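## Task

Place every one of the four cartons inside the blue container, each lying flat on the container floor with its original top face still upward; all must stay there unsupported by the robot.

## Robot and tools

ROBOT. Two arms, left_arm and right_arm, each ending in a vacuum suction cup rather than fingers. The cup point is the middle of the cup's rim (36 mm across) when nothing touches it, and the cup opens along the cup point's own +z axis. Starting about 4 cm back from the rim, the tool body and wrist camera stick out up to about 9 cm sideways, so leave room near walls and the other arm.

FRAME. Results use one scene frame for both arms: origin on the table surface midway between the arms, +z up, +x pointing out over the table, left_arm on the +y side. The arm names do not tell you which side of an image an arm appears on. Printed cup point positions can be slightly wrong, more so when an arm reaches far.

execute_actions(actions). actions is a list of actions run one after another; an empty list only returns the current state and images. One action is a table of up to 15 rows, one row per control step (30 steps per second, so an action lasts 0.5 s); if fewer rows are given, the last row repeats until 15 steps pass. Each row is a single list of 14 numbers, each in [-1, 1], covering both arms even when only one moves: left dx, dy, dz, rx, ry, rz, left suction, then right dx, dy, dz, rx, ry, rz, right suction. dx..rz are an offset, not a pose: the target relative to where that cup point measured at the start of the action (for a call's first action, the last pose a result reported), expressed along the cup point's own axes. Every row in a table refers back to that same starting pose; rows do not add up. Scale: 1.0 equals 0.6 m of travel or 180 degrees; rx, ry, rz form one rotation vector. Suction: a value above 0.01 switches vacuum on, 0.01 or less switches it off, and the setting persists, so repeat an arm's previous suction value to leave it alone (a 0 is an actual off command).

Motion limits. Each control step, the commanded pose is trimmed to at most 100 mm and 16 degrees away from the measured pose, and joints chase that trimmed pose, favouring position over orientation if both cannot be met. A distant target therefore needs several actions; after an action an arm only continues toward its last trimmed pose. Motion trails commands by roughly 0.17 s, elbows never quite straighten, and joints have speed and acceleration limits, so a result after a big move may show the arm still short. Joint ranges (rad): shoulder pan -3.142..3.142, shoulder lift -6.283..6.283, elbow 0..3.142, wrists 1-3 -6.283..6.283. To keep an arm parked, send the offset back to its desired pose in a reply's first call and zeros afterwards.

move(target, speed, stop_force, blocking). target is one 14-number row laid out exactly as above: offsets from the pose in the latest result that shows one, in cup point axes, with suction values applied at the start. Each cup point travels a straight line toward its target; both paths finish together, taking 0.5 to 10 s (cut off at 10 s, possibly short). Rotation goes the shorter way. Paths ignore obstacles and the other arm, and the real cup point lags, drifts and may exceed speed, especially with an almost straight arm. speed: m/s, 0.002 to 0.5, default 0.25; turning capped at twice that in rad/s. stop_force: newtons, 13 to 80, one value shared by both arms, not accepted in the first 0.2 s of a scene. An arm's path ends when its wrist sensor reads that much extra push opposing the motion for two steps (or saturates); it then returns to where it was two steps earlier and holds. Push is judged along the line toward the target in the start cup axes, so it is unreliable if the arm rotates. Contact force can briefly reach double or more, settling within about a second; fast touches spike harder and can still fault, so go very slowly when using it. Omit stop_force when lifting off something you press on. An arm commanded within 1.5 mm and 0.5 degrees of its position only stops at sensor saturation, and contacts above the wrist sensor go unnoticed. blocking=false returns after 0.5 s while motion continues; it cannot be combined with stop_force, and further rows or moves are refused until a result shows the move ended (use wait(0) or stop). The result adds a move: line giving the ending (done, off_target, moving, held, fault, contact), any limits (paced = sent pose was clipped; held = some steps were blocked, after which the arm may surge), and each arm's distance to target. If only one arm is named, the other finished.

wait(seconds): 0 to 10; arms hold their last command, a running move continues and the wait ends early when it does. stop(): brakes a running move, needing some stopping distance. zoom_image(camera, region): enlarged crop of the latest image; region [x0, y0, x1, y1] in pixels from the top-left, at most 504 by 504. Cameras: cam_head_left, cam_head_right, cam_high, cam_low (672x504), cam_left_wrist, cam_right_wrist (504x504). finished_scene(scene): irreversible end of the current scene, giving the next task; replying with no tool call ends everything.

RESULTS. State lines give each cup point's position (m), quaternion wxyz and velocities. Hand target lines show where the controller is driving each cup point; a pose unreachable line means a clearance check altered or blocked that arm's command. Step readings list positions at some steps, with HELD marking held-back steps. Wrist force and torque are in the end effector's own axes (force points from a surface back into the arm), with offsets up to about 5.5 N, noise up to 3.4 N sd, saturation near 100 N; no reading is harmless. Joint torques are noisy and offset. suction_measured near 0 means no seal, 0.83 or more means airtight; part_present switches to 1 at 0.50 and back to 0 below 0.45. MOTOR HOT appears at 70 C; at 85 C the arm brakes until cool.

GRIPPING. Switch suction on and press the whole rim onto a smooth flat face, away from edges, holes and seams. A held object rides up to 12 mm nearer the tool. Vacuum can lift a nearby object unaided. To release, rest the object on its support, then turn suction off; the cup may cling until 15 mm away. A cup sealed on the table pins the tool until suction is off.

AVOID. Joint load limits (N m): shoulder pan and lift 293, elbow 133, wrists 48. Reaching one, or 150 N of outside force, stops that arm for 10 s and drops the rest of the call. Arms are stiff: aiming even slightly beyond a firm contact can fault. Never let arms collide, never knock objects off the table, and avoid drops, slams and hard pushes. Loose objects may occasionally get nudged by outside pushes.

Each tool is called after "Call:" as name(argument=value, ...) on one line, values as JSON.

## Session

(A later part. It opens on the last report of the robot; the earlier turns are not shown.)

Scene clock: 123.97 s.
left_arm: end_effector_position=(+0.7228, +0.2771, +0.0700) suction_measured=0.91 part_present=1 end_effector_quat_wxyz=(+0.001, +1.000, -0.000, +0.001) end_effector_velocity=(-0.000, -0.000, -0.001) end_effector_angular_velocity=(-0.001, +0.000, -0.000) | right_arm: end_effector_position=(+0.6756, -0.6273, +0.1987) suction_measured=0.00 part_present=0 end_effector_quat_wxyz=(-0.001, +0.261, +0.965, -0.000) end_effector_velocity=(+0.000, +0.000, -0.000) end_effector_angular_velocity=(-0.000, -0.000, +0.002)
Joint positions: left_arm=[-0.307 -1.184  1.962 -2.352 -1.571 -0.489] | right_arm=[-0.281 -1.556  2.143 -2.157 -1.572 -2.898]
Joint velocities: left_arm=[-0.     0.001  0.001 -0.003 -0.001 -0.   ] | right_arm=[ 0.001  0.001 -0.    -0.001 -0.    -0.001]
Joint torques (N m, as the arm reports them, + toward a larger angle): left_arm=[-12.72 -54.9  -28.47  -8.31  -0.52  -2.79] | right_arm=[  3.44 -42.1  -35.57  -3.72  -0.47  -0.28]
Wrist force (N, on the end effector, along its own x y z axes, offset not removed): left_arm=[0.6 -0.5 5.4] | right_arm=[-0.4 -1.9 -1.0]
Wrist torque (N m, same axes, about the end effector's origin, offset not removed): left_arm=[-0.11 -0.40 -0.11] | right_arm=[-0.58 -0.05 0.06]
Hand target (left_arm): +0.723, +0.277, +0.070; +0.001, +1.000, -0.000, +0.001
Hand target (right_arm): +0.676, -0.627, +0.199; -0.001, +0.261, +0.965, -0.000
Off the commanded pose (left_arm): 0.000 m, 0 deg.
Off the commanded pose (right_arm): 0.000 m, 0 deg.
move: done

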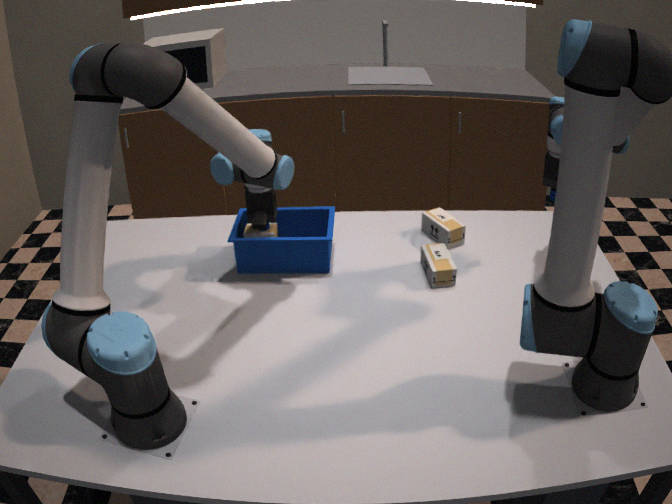

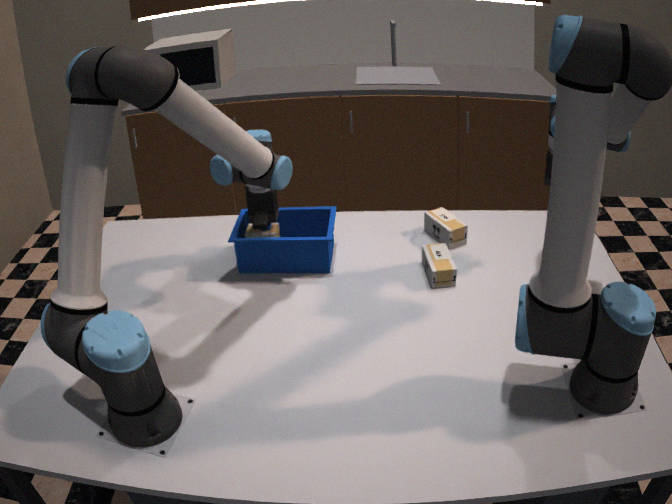

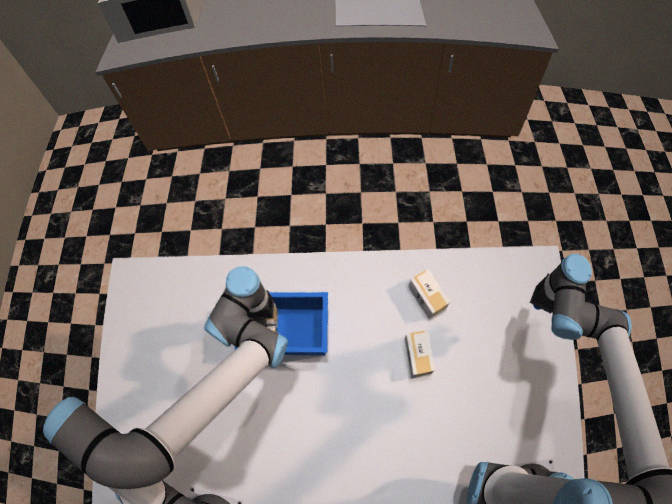

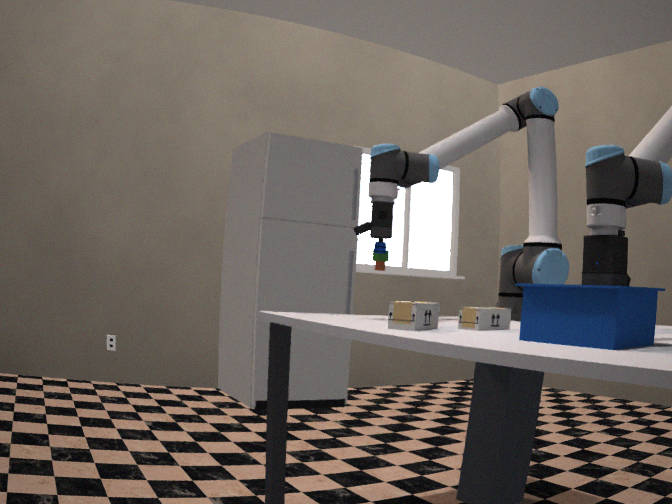

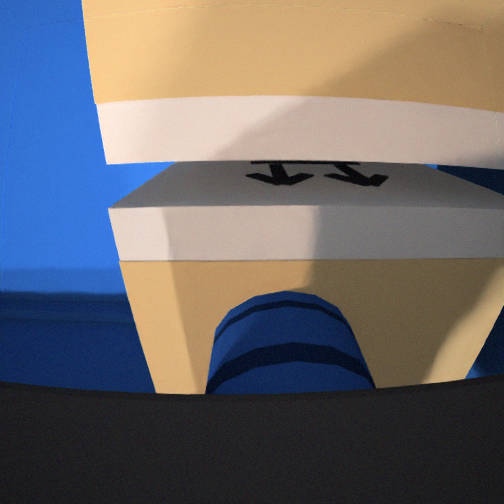

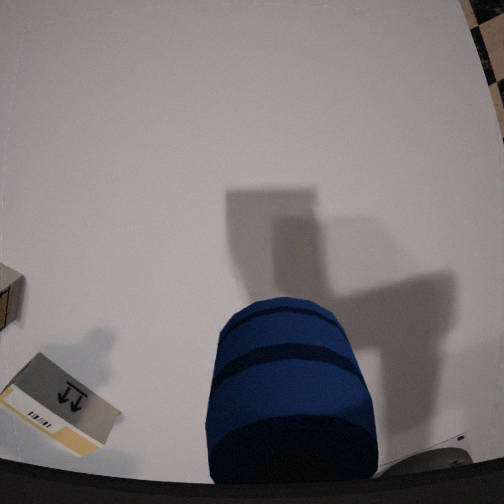

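Call:
move(target=[-0.006,0,0.016,0,0,0,1,0,0,0,0,0,0,0], speed=0.006, stop_force=13)

Call:
execute_actions(actions=[[[0,0,-0.002,0,0,0,0,0,0,0,0,0,0,0]]])

Call:
move(target=[-0.04,0.1,-0.24,0,0,0,0,0,0,0,0,0,0,0], speed=0.15)

Scene clock: 130.30 s.
left_arm: end_effector_position=(+0.7209, +0.2770, +0.0646) suction_measured=0.91 part_present=1 end_effector_quat_wxyz=(+0.001, +1.000, -0.000, +0.002) end_effector_velocity=(+0.000, +0.000, +0.001) end_effector_angular_velocity=(+0.002, +0.002, -0.000) | right_arm: end_effector_position=(+0.6756, -0.6273, +0.1987) suction_measured=0.00 part_present=0 end_effector_quat_wxyz=(-0.001, +0.261, +0.965, -0.000) end_effector_velocity=(+0.000, -0.000, +0.000) end_effector_angular_velocity=(+0.000, +0.000, -0.003)
Joint positions: left_arm=[-0.308 -1.18   1.968 -2.363 -1.571 -0.49 ] | right_arm=[-0.281 -1.556  2.143 -2.157 -1.572 -2.898]
Joint velocities: left_arm=[ 0.    -0.001 -0.002  0.006  0.001  0.   ] | right_arm=[-0.    -0.    -0.     0.001  0.     0.002]
Joint torques (N m, as the arm reports them, + toward a larger angle): left_arm=[  5.89 -69.87 -32.84   1.88   0.12   0.24] | right_arm=[  1.32 -42.52 -35.63  -3.68  -0.38  -0.42]
Wrist force (N, on the end effector, along its own x y z axes, offset not removed): left_arm=[-1.5 -4.8 -26.6] | right_arm=[3.2 -3.3 -5.1]
Wrist torque (N m, same axes, about the end effector's origin, offset not removed): left_arm=[0.03 -0.38 -0.19] | right_arm=[-0.73 -0.74 0.04]
Hand target (left_arm): +0.721, +0.277, +0.065; +0.001, +1.000, -0.000, +0.001
Hand target (right_arm): +0.676, -0.627, +0.199; -0.001, +0.261, +0.965, -0.000
Off the commanded pose (left_arm): 0.005 m, 0 deg.
Off the commanded pose (right_arm): 0.000 m, 0 deg.
move: contact (left_arm)

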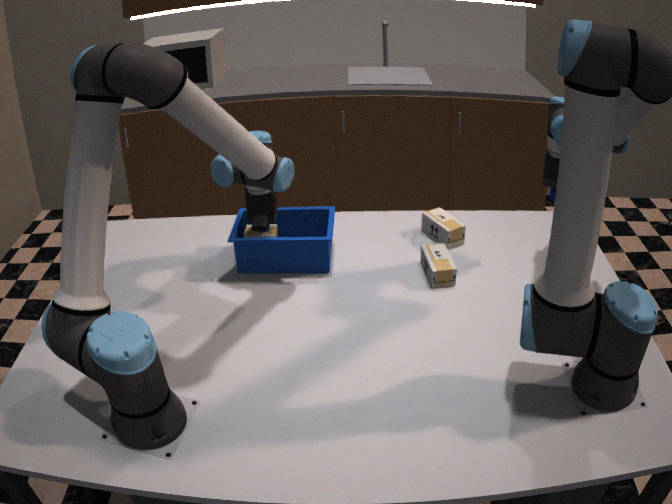

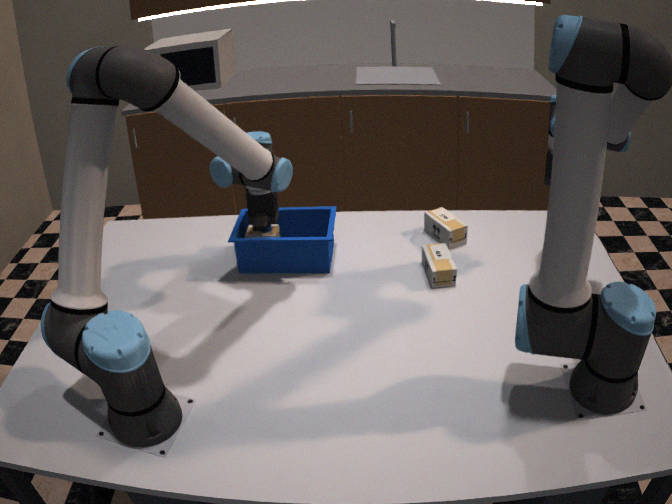

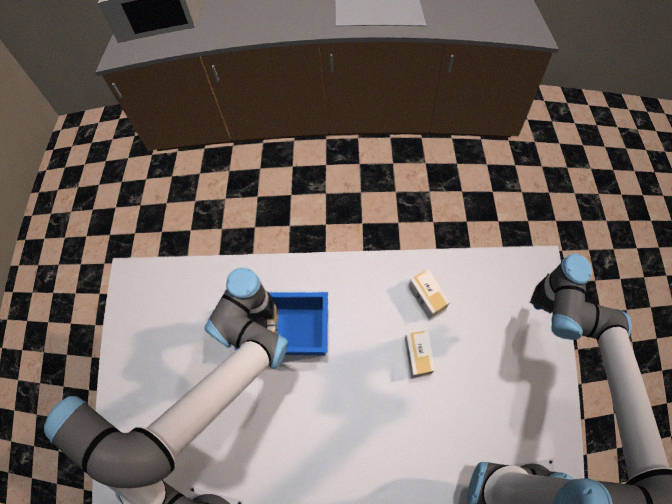

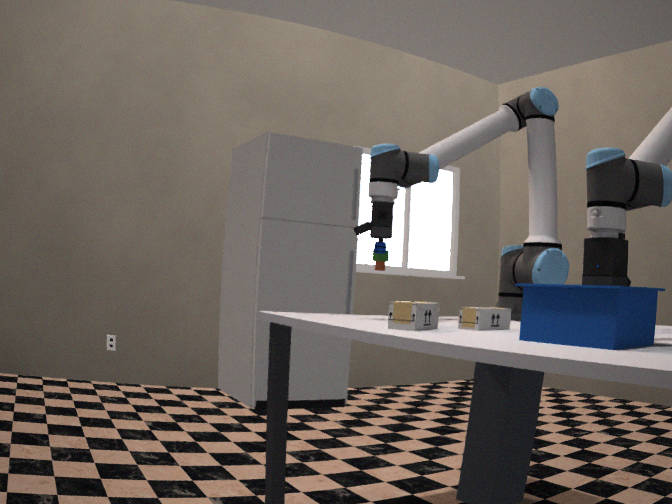

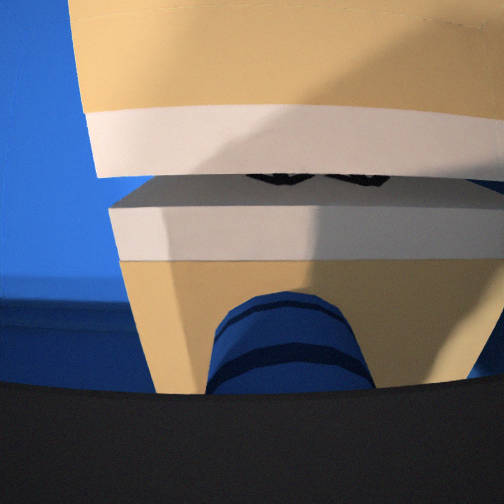

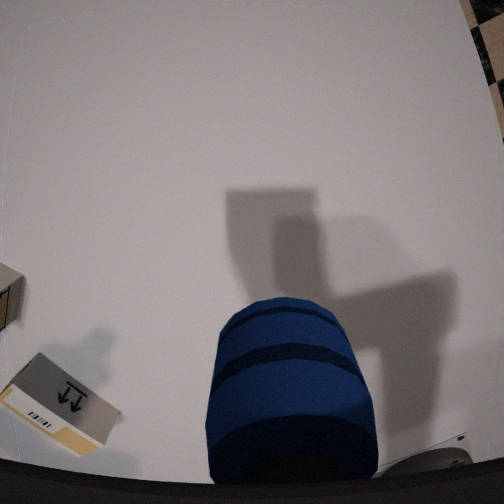

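Scene clock: 130.80 s.
left_arm: end_effector_position=(+0.7208, +0.2770, +0.0657) suction_measured=0.00 part_present=0 end_effector_quat_wxyz=(+0.001, +1.000, -0.000, +0.001) end_effector_velocity=(+0.000, -0.001, +0.001) end_effector_angular_velocity=(-0.001, -0.001, -0.000) | right_arm: end_effector_position=(+0.6756, -0.6273, +0.1987) suction_measured=0.00 part_present=0 end_effector_quat_wxyz=(-0.001, +0.261, +0.965, -0.000) end_effector_velocity=(-0.000, -0.001, -0.000) end_effector_angular_velocity=(+0.001, +0.001, -0.002)
Joint positions: left_arm=[-0.308 -1.181  1.968 -2.361 -1.571 -0.49 ] | right_arm=[-0.281 -1.556  2.143 -2.157 -1.572 -2.898]
Joint velocities: left_arm=[-0.    -0.001 -0.    -0.001 -0.    -0.   ] | right_arm=[-0.002  0.     0.     0.001  0.     0.   ]
Joint torques (N m, as the arm reports them, + toward a larger angle): left_arm=[  4.8  -83.23 -34.7    1.64   0.13   1.71] | right_arm=[ -0.5  -42.22 -35.59  -4.17  -0.5    0.03]
Wrist force (N, on the end effector, along its own x y z axes, offset not removed): left_arm=[1.1 -0.7 -12.6] | right_arm=[2.2 -1.1 -3.2]
Wrist torque (N m, same axes, about the end effector's origin, offset not removed): left_arm=[-0.16 -0.44 0.01] | right_arm=[-0.40 -0.65 -0.04]
Hand target (left_arm): +0.721, +0.277, +0.066; +0.001, +1.000, -0.000, +0.002
Hand target (right_arm): +0.676, -0.627, +0.199; -0.001, +0.261, +0.965, -0.000
Off the commanded pose (left_arm): 0.000 m, 0 deg.
Off the commanded pose (right_arm): 0.000 m, 0 deg.
Step readings (end_effector_position):
0: left_arm (+0.7209, +0.2770, +0.0646) | right_arm (+0.6756, -0.6273, +0.1987)
1: left_arm (+0.7209, +0.2770, +0.0647) | right_arm (+0.6756, -0.6273, +0.1987)
2: left_arm (+0.7209, +0.2770, +0.0648) | right_arm (+0.6756, -0.6273, +0.1987)
4: left_arm (+0.7208, +0.2770, +0.0652) | right_arm (+0.6756, -0.6273, +0.1987)
8: left_arm (+0.7208, +0.2770, +0.0655) | right_arm (+0.6756, -0.6273, +0.1987)
15: end_effector_position above

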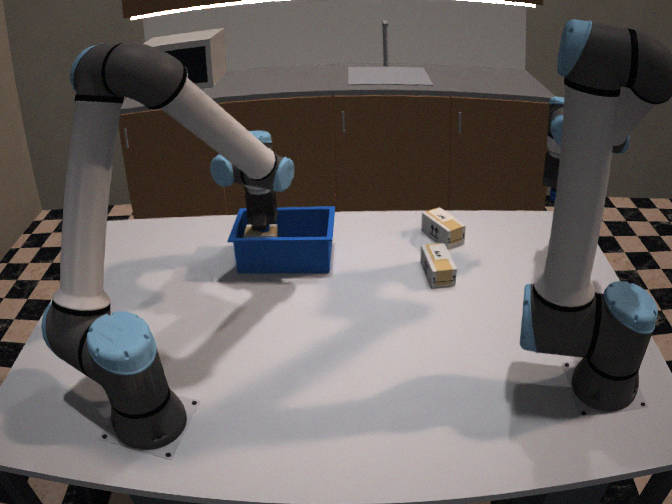

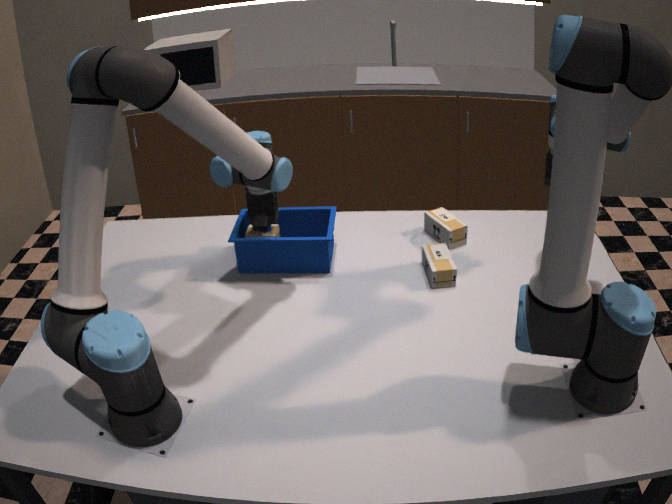

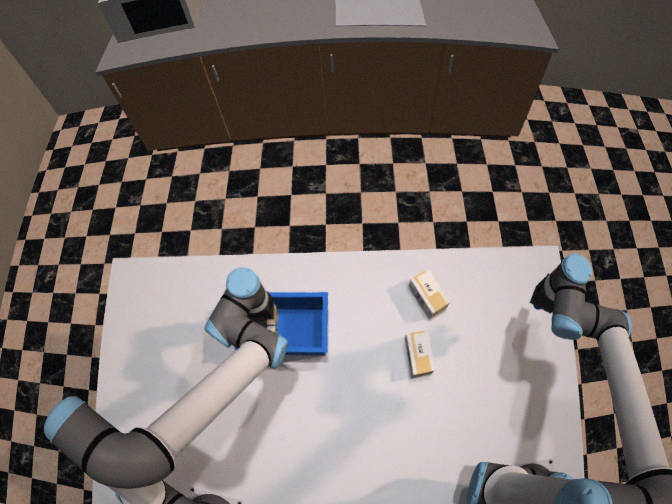

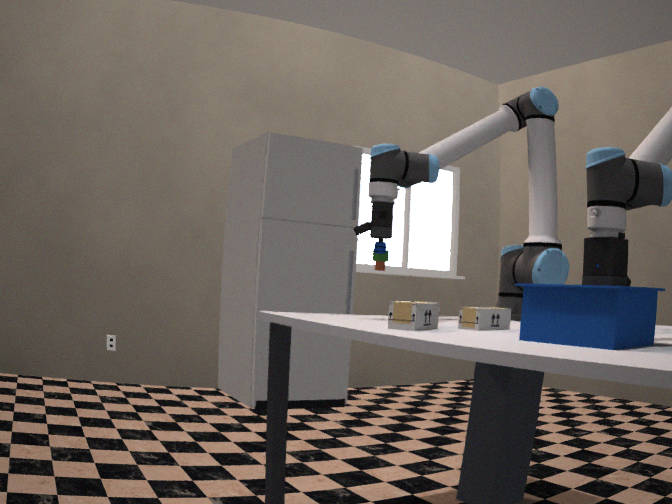

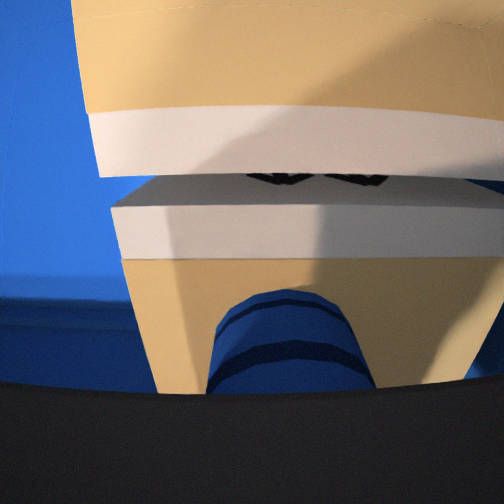

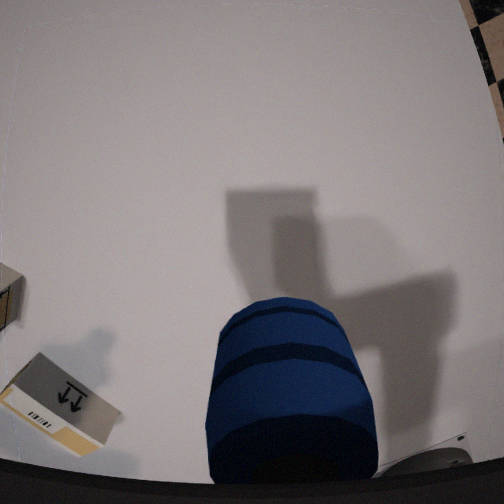

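Scene clock: 132.37 s.
left_arm: end_effector_position=(+0.6965, +0.2172, +0.2096) suction_measured=0.00 part_present=0 end_effector_quat_wxyz=(+0.001, +1.000, -0.000, +0.001) end_effector_velocity=(-0.001, -0.000, +0.002) end_effector_angular_velocity=(+0.001, +0.001, +0.000) | right_arm: end_effector_position=(+0.6756, -0.6273, +0.1987) suction_measured=0.00 part_present=0 end_effector_quat_wxyz=(-0.001, +0.261, +0.965, -0.000) end_effector_velocity=(-0.000, -0.001, -0.000) end_effector_angular_velocity=(-0.000, +0.000, -0.002)
Joint positions: left_arm=[-0.393 -1.342  1.876 -2.108 -1.571 -0.575] | right_arm=[-0.281 -1.556  2.143 -2.157 -1.572 -2.898]
Joint velocities: left_arm=[-0.001 -0.002 -0.001  0.004  0.    -0.001] | right_arm=[-0.002 -0.     0.     0.    -0.     0.   ]
Joint torques (N m, as the arm reports them, + toward a larger angle): left_arm=[ -8.99 -86.19 -49.3   -0.25   1.6   -2.1 ] | right_arm=[ -0.3  -41.75 -36.21  -4.29  -0.12  -0.18]
Wrist force (N, on the end effector, along its own x y z axes, offset not removed): left_arm=[1.2 -0.9 0.5] | right_arm=[1.7 -4.7 -0.1]
Wrist torque (N m, same axes, about the end effector's origin, offset not removed): left_arm=[-0.05 -0.45 -0.12] | right_arm=[-0.94 -0.50 -0.12]
Hand target (left_arm): +0.696, +0.217, +0.210; +0.001, +1.000, -0.000, +0.001
Hand target (right_arm): +0.676, -0.627, +0.199; -0.001, +0.261, +0.965, -0.000
Off the commanded pose (left_arm): 0.000 m, 0 deg.
Off the commanded pose (right_arm): 0.000 m, 0 deg.
move: done

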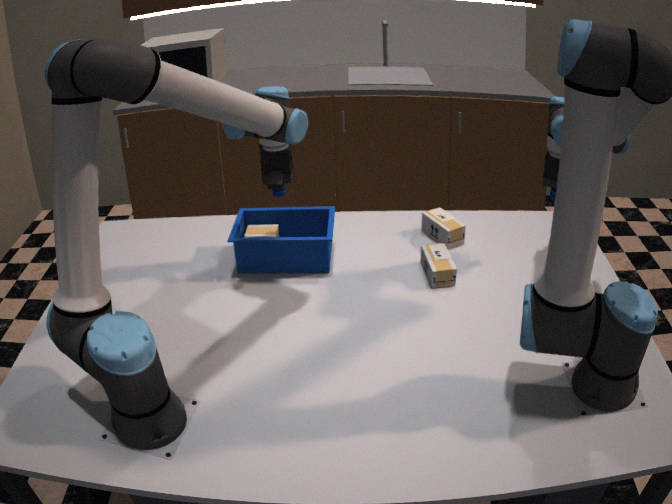

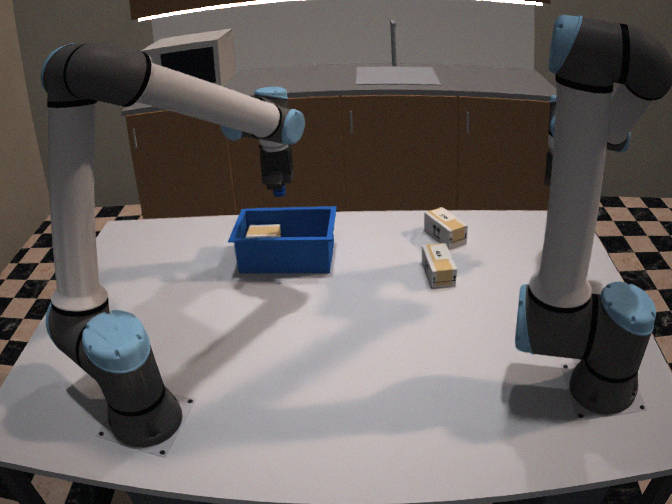

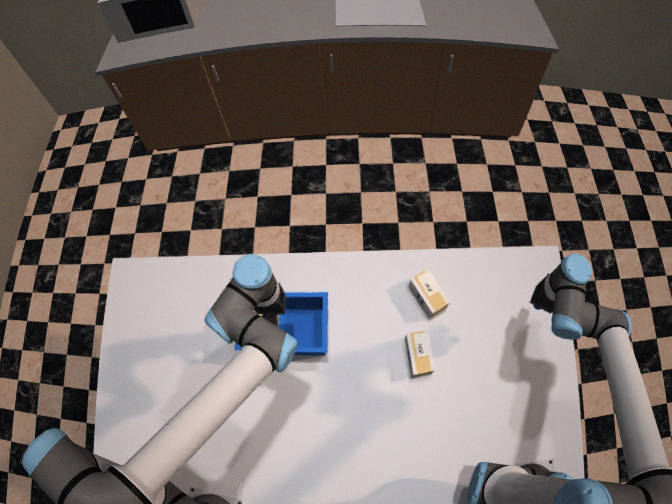

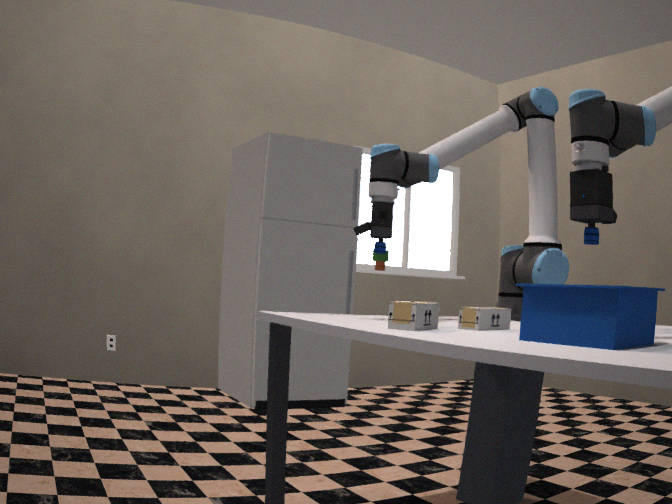

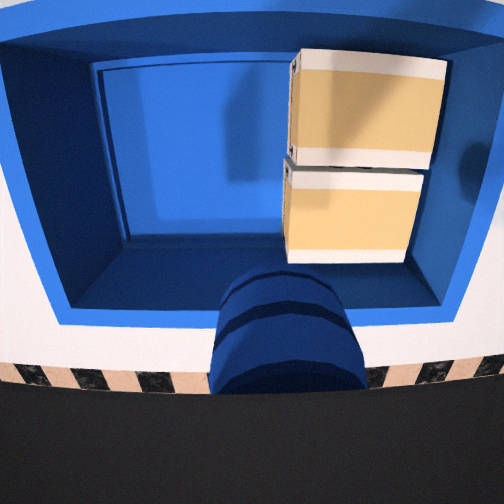

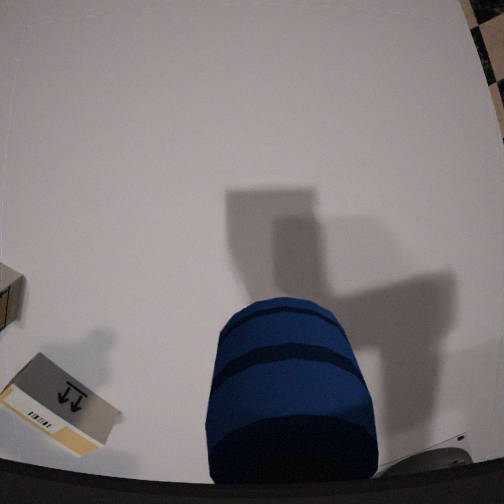

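Call:
move(target=[-0.181,0.77,0.134,0,0,0.456,0,0,0,0,0,0,0,0], speed=0.35)

Scene clock: 139.50 s.
left_arm: end_effector_position=(+0.5876, -0.2447, +0.1297) suction_measured=0.00 part_present=0 end_effector_quat_wxyz=(+0.001, +0.754, -0.657, +0.002) end_effector_velocity=(-0.000, -0.003, +0.000) end_effector_angular_velocity=(-0.002, -0.001, -0.007) | right_arm: end_effector_position=(+0.6756, -0.6273, +0.1987) suction_measured=0.00 part_present=0 end_effector_quat_wxyz=(-0.001, +0.261, +0.965, -0.000) end_effector_velocity=(+0.000, +0.000, +0.000) end_effector_angular_velocity=(-0.000, +0.000, -0.000)
Joint positions: left_arm=[-0.867 -1.013  1.552 -2.114 -1.571  0.382] | right_arm=[-0.281 -1.556  2.143 -2.157 -1.572 -2.898]
Joint velocities: left_arm=[-0.002  0.002 -0.004 -0.001  0.     0.005] | right_arm=[ 0.    -0.    -0.     0.    -0.     0.001]
Joint torques (N m, as the arm reports them, + toward a larger angle): left_arm=[ -9.46 -68.83 -48.62  -0.21  -2.1    2.67] | right_arm=[ -1.52 -43.83 -36.1   -3.8   -0.26  -0.37]
Wrist force (N, on the end effector, along its own x y z axes, offset not removed): left_arm=[1.4 1.9 1.7] | right_arm=[0.2 -3.3 5.2]
Wrist torque (N m, same axes, about the end effector's origin, offset not removed): left_arm=[0.48 -0.52 -0.24] | right_arm=[-0.58 -0.09 -0.12]
Hand target (left_arm): +0.588, -0.245, +0.130; +0.001, +0.754, -0.657, +0.002
Hand target (right_arm): +0.676, -0.627, +0.199; -0.001, +0.261, +0.965, -0.000
Off the commanded pose (left_arm): 0.000 m, 0 deg.
Off the commanded pose (right_arm): 0.000 m, 0 deg.
move: done

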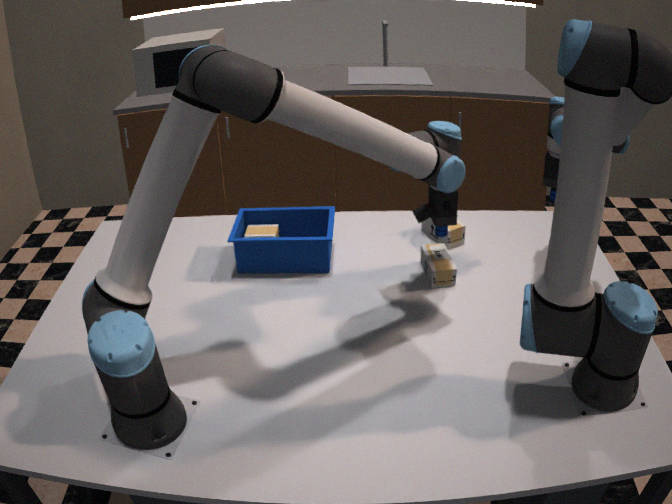

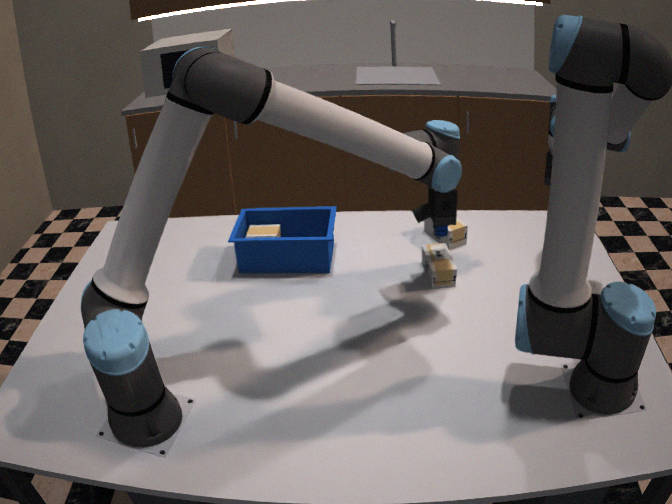

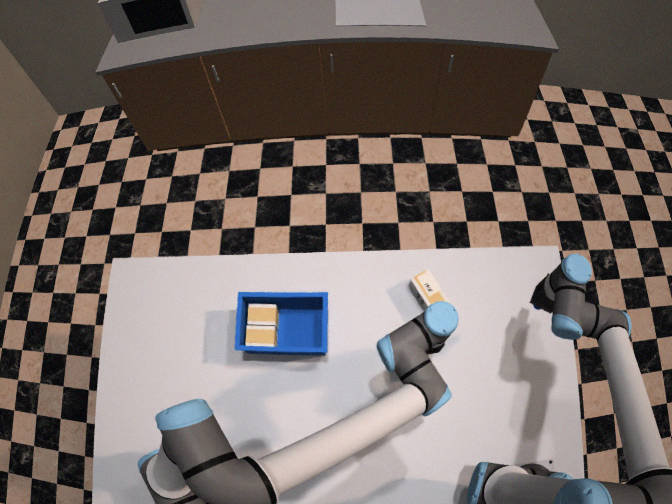

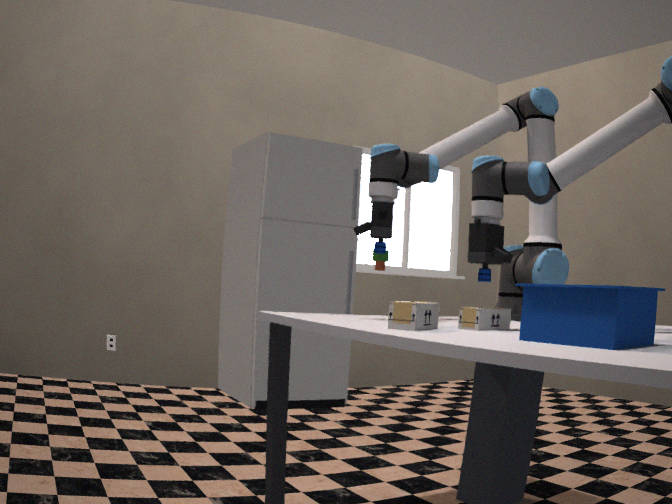

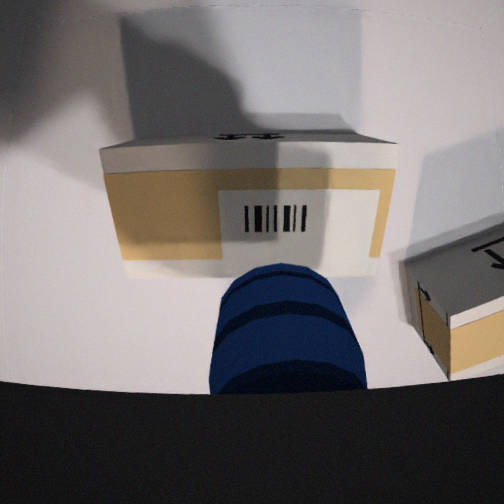

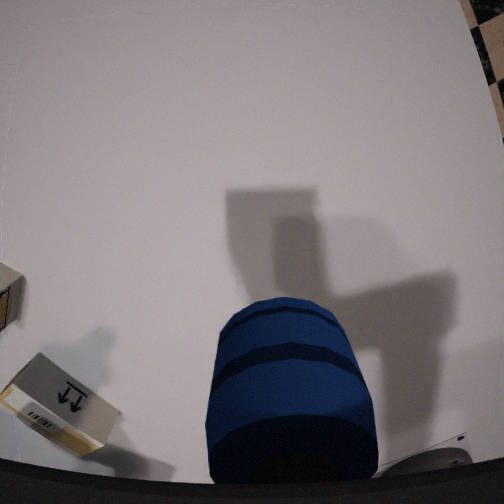

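Call:
move(target=[-0.006,0.008,0.1,0,0,-0.005,1,0,0,0,0,0,0,0], speed=0.1)

Call:
move(target=[0,0,0.024,0,0,0,1,0,0,0,0,0,0,0], speed=0.015, stop_force=20)

Scene clock: 145.30 s.
left_arm: end_effector_position=(+0.5824, -0.2419, +0.0698) suction_measured=0.00 part_present=0 end_effector_quat_wxyz=(+0.001, +0.759, -0.651, +0.002) end_effector_velocity=(-0.000, -0.001, -0.002) end_effector_angular_velocity=(-0.002, -0.001, -0.000) | right_arm: end_effector_position=(+0.6756, -0.6273, +0.1987) suction_measured=0.00 part_present=0 end_effector_quat_wxyz=(-0.001, +0.261, +0.965, -0.000) end_effector_velocity=(-0.001, -0.001, -0.000) end_effector_angular_velocity=(+0.000, +0.002, -0.001)
Joint positions: left_arm=[-0.871 -0.966  1.598 -2.207 -1.571  0.363] | right_arm=[-0.281 -1.556  2.143 -2.157 -1.572 -2.898]
Joint velocities: left_arm=[-0.001  0.002  0.001 -0.005 -0.001 -0.   ] | right_arm=[-0.001  0.     0.001  0.001 -0.    -0.   ]
Joint torques (N m, as the arm reports them, + toward a larger angle): left_arm=[-12.91 -75.12 -30.68  -8.59  -0.47  -2.77] | right_arm=[ -0.38 -44.73 -35.8   -4.17  -0.53  -0.38]
Wrist force (N, on the end effector, along its own x y z axes, offset not removed): left_arm=[-0.1 0.0 0.6] | right_arm=[2.8 -4.4 -2.1]
Wrist torque (N m, same axes, about the end effector's origin, offset not removed): left_arm=[0.09 -0.16 -0.06] | right_arm=[-0.88 -0.63 0.08]
Hand target (left_arm): +0.582, -0.242, +0.070; +0.001, +0.759, -0.651, +0.002
Hand target (right_arm): +0.676, -0.627, +0.199; -0.001, +0.261, +0.965, -0.000
Off the commanded pose (left_arm): 0.000 m, 0 deg.
Off the commanded pose (right_arm): 0.000 m, 0 deg.
move: done

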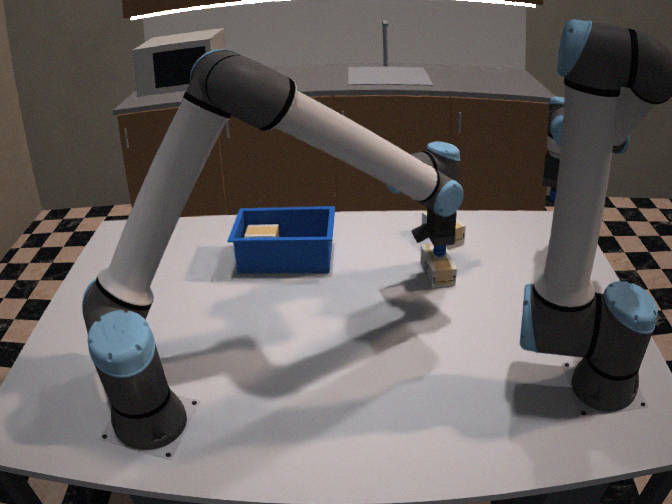

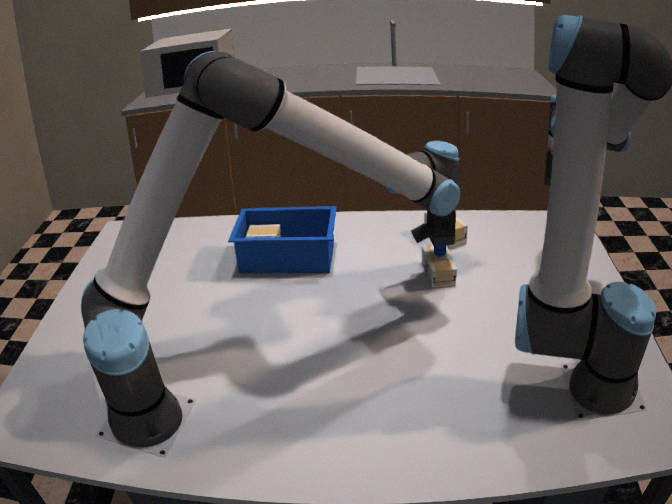

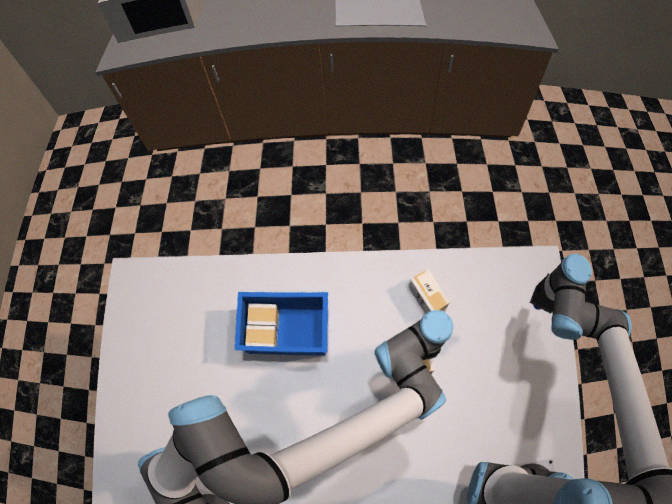

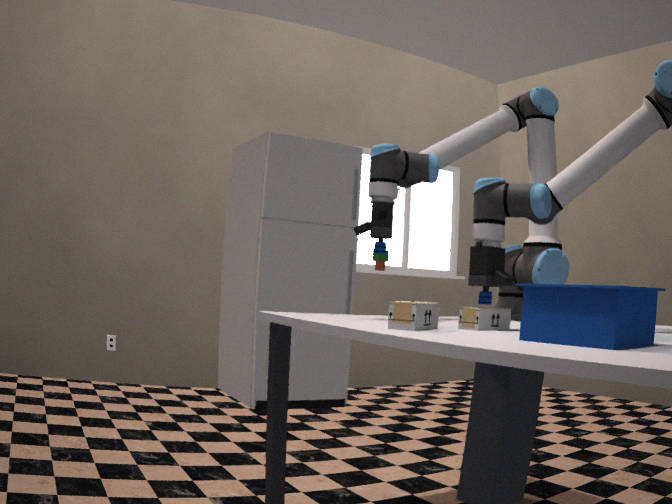

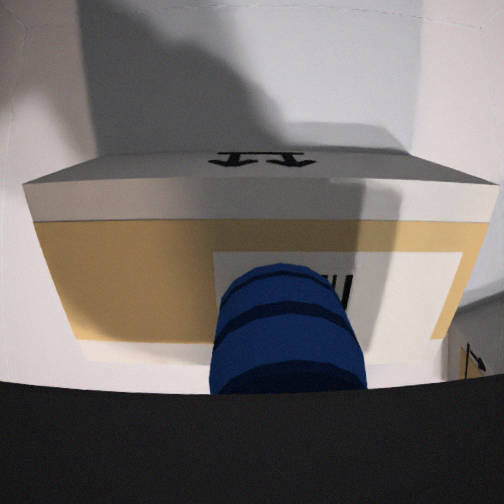

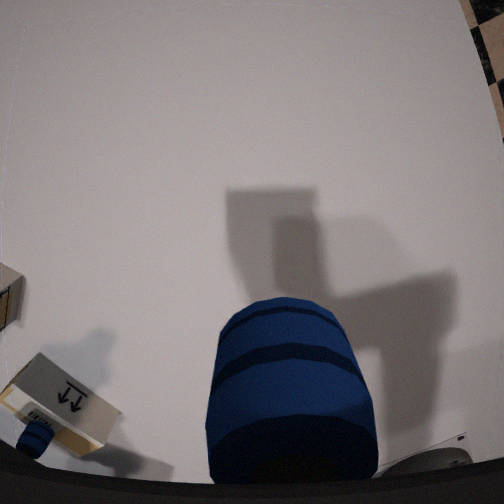

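Scene clock: 146.50 s.
left_arm: end_effector_position=(+0.5824, -0.2420, +0.0556) suction_measured=0.91 part_present=1 end_effector_quat_wxyz=(+0.001, +0.759, -0.651, +0.002) end_effector_velocity=(-0.000, -0.001, -0.002) end_effector_angular_velocity=(-0.000, +0.000, -0.001) | right_arm: end_effector_position=(+0.6756, -0.6273, +0.1987) suction_measured=0.00 part_present=0 end_effector_quat_wxyz=(-0.001, +0.261, +0.965, -0.000) end_effector_velocity=(-0.001, -0.000, -0.001) end_effector_angular_velocity=(+0.000, +0.001, -0.000)
Joint positions: left_arm=[-0.871 -0.952  1.605 -2.227 -1.571  0.363] | right_arm=[-0.281 -1.556  2.143 -2.157 -1.572 -2.898]
Joint velocities: left_arm=[-0.001  0.002  0.001 -0.003 -0.     0.   ] | right_arm=[-0.     0.     0.001  0.001 -0.    -0.   ]
Joint torques (N m, as the arm reports them, + toward a larger angle): left_arm=[ -5.73 -73.81 -30.67  -8.63  -0.25   1.07] | right_arm=[ -2.82 -42.5  -34.83  -4.03  -0.02  -0.48]
Wrist force (N, on the end effector, along its own x y z axes, offset not removed): left_arm=[-3.5 -0.2 2.9] | right_arm=[-0.9 -1.3 -0.6]
Wrist torque (N m, same axes, about the end effector's origin, offset not removed): left_arm=[0.13 0.38 -0.22] | right_arm=[-0.44 0.11 -0.15]
Hand target (left_arm): +0.582, -0.242, +0.055; +0.001, +0.759, -0.651, +0.002
Hand target (right_arm): +0.676, -0.627, +0.199; -0.001, +0.261, +0.965, -0.000
Off the commanded pose (left_arm): 0.000 m, 0 deg.
Off the commanded pose (right_arm): 0.000 m, 0 deg.
move: done

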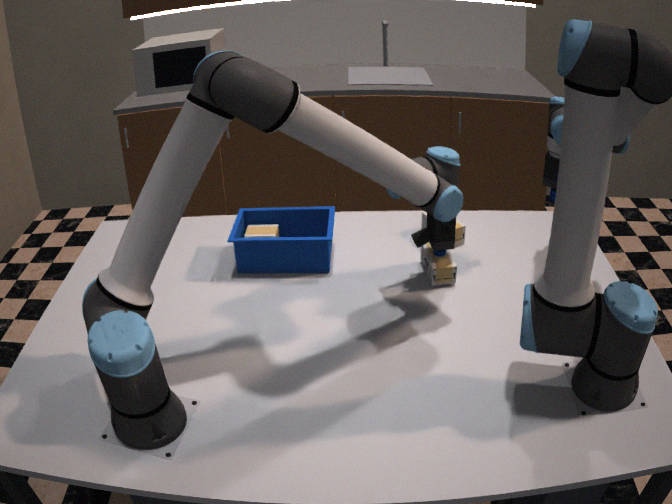

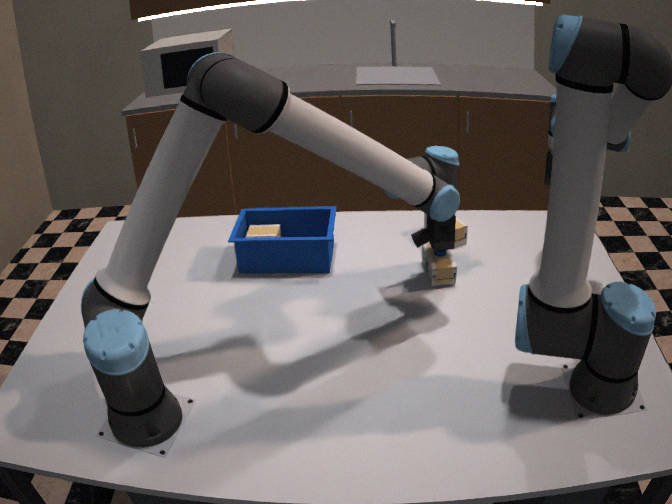

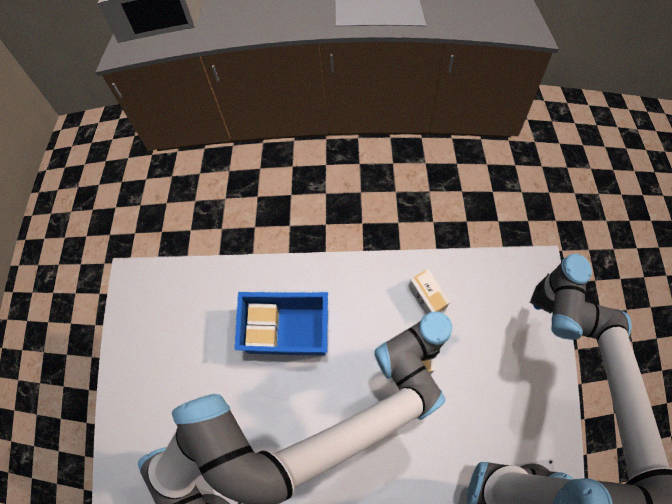

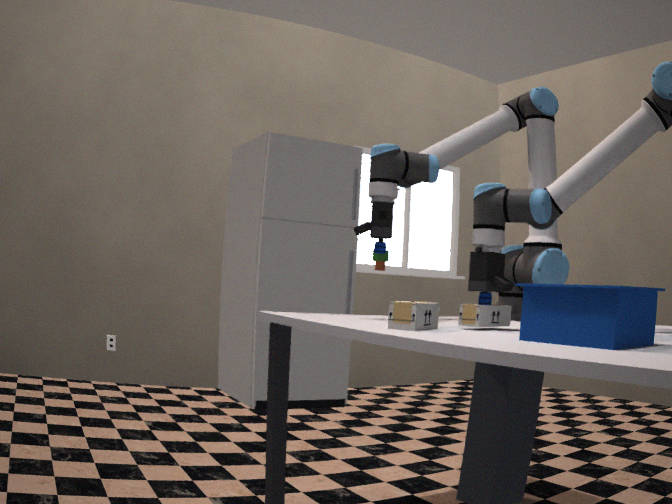

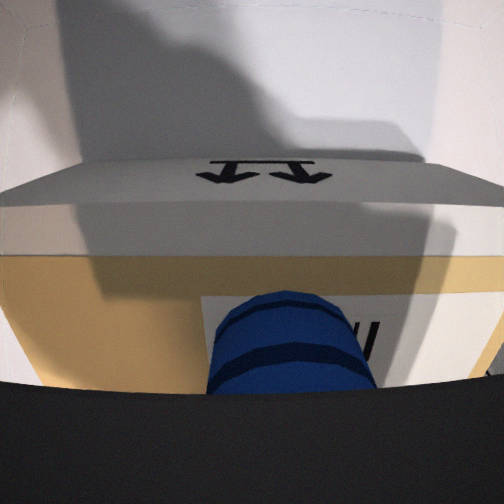

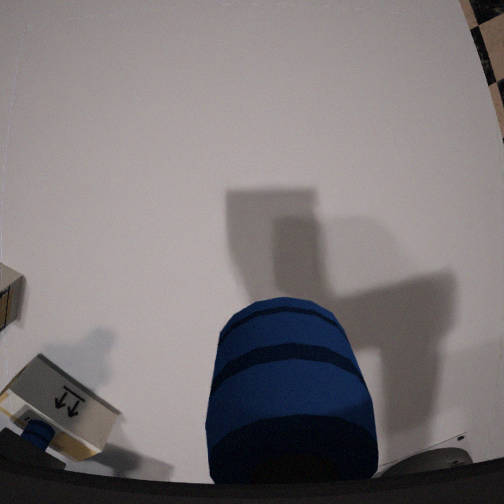

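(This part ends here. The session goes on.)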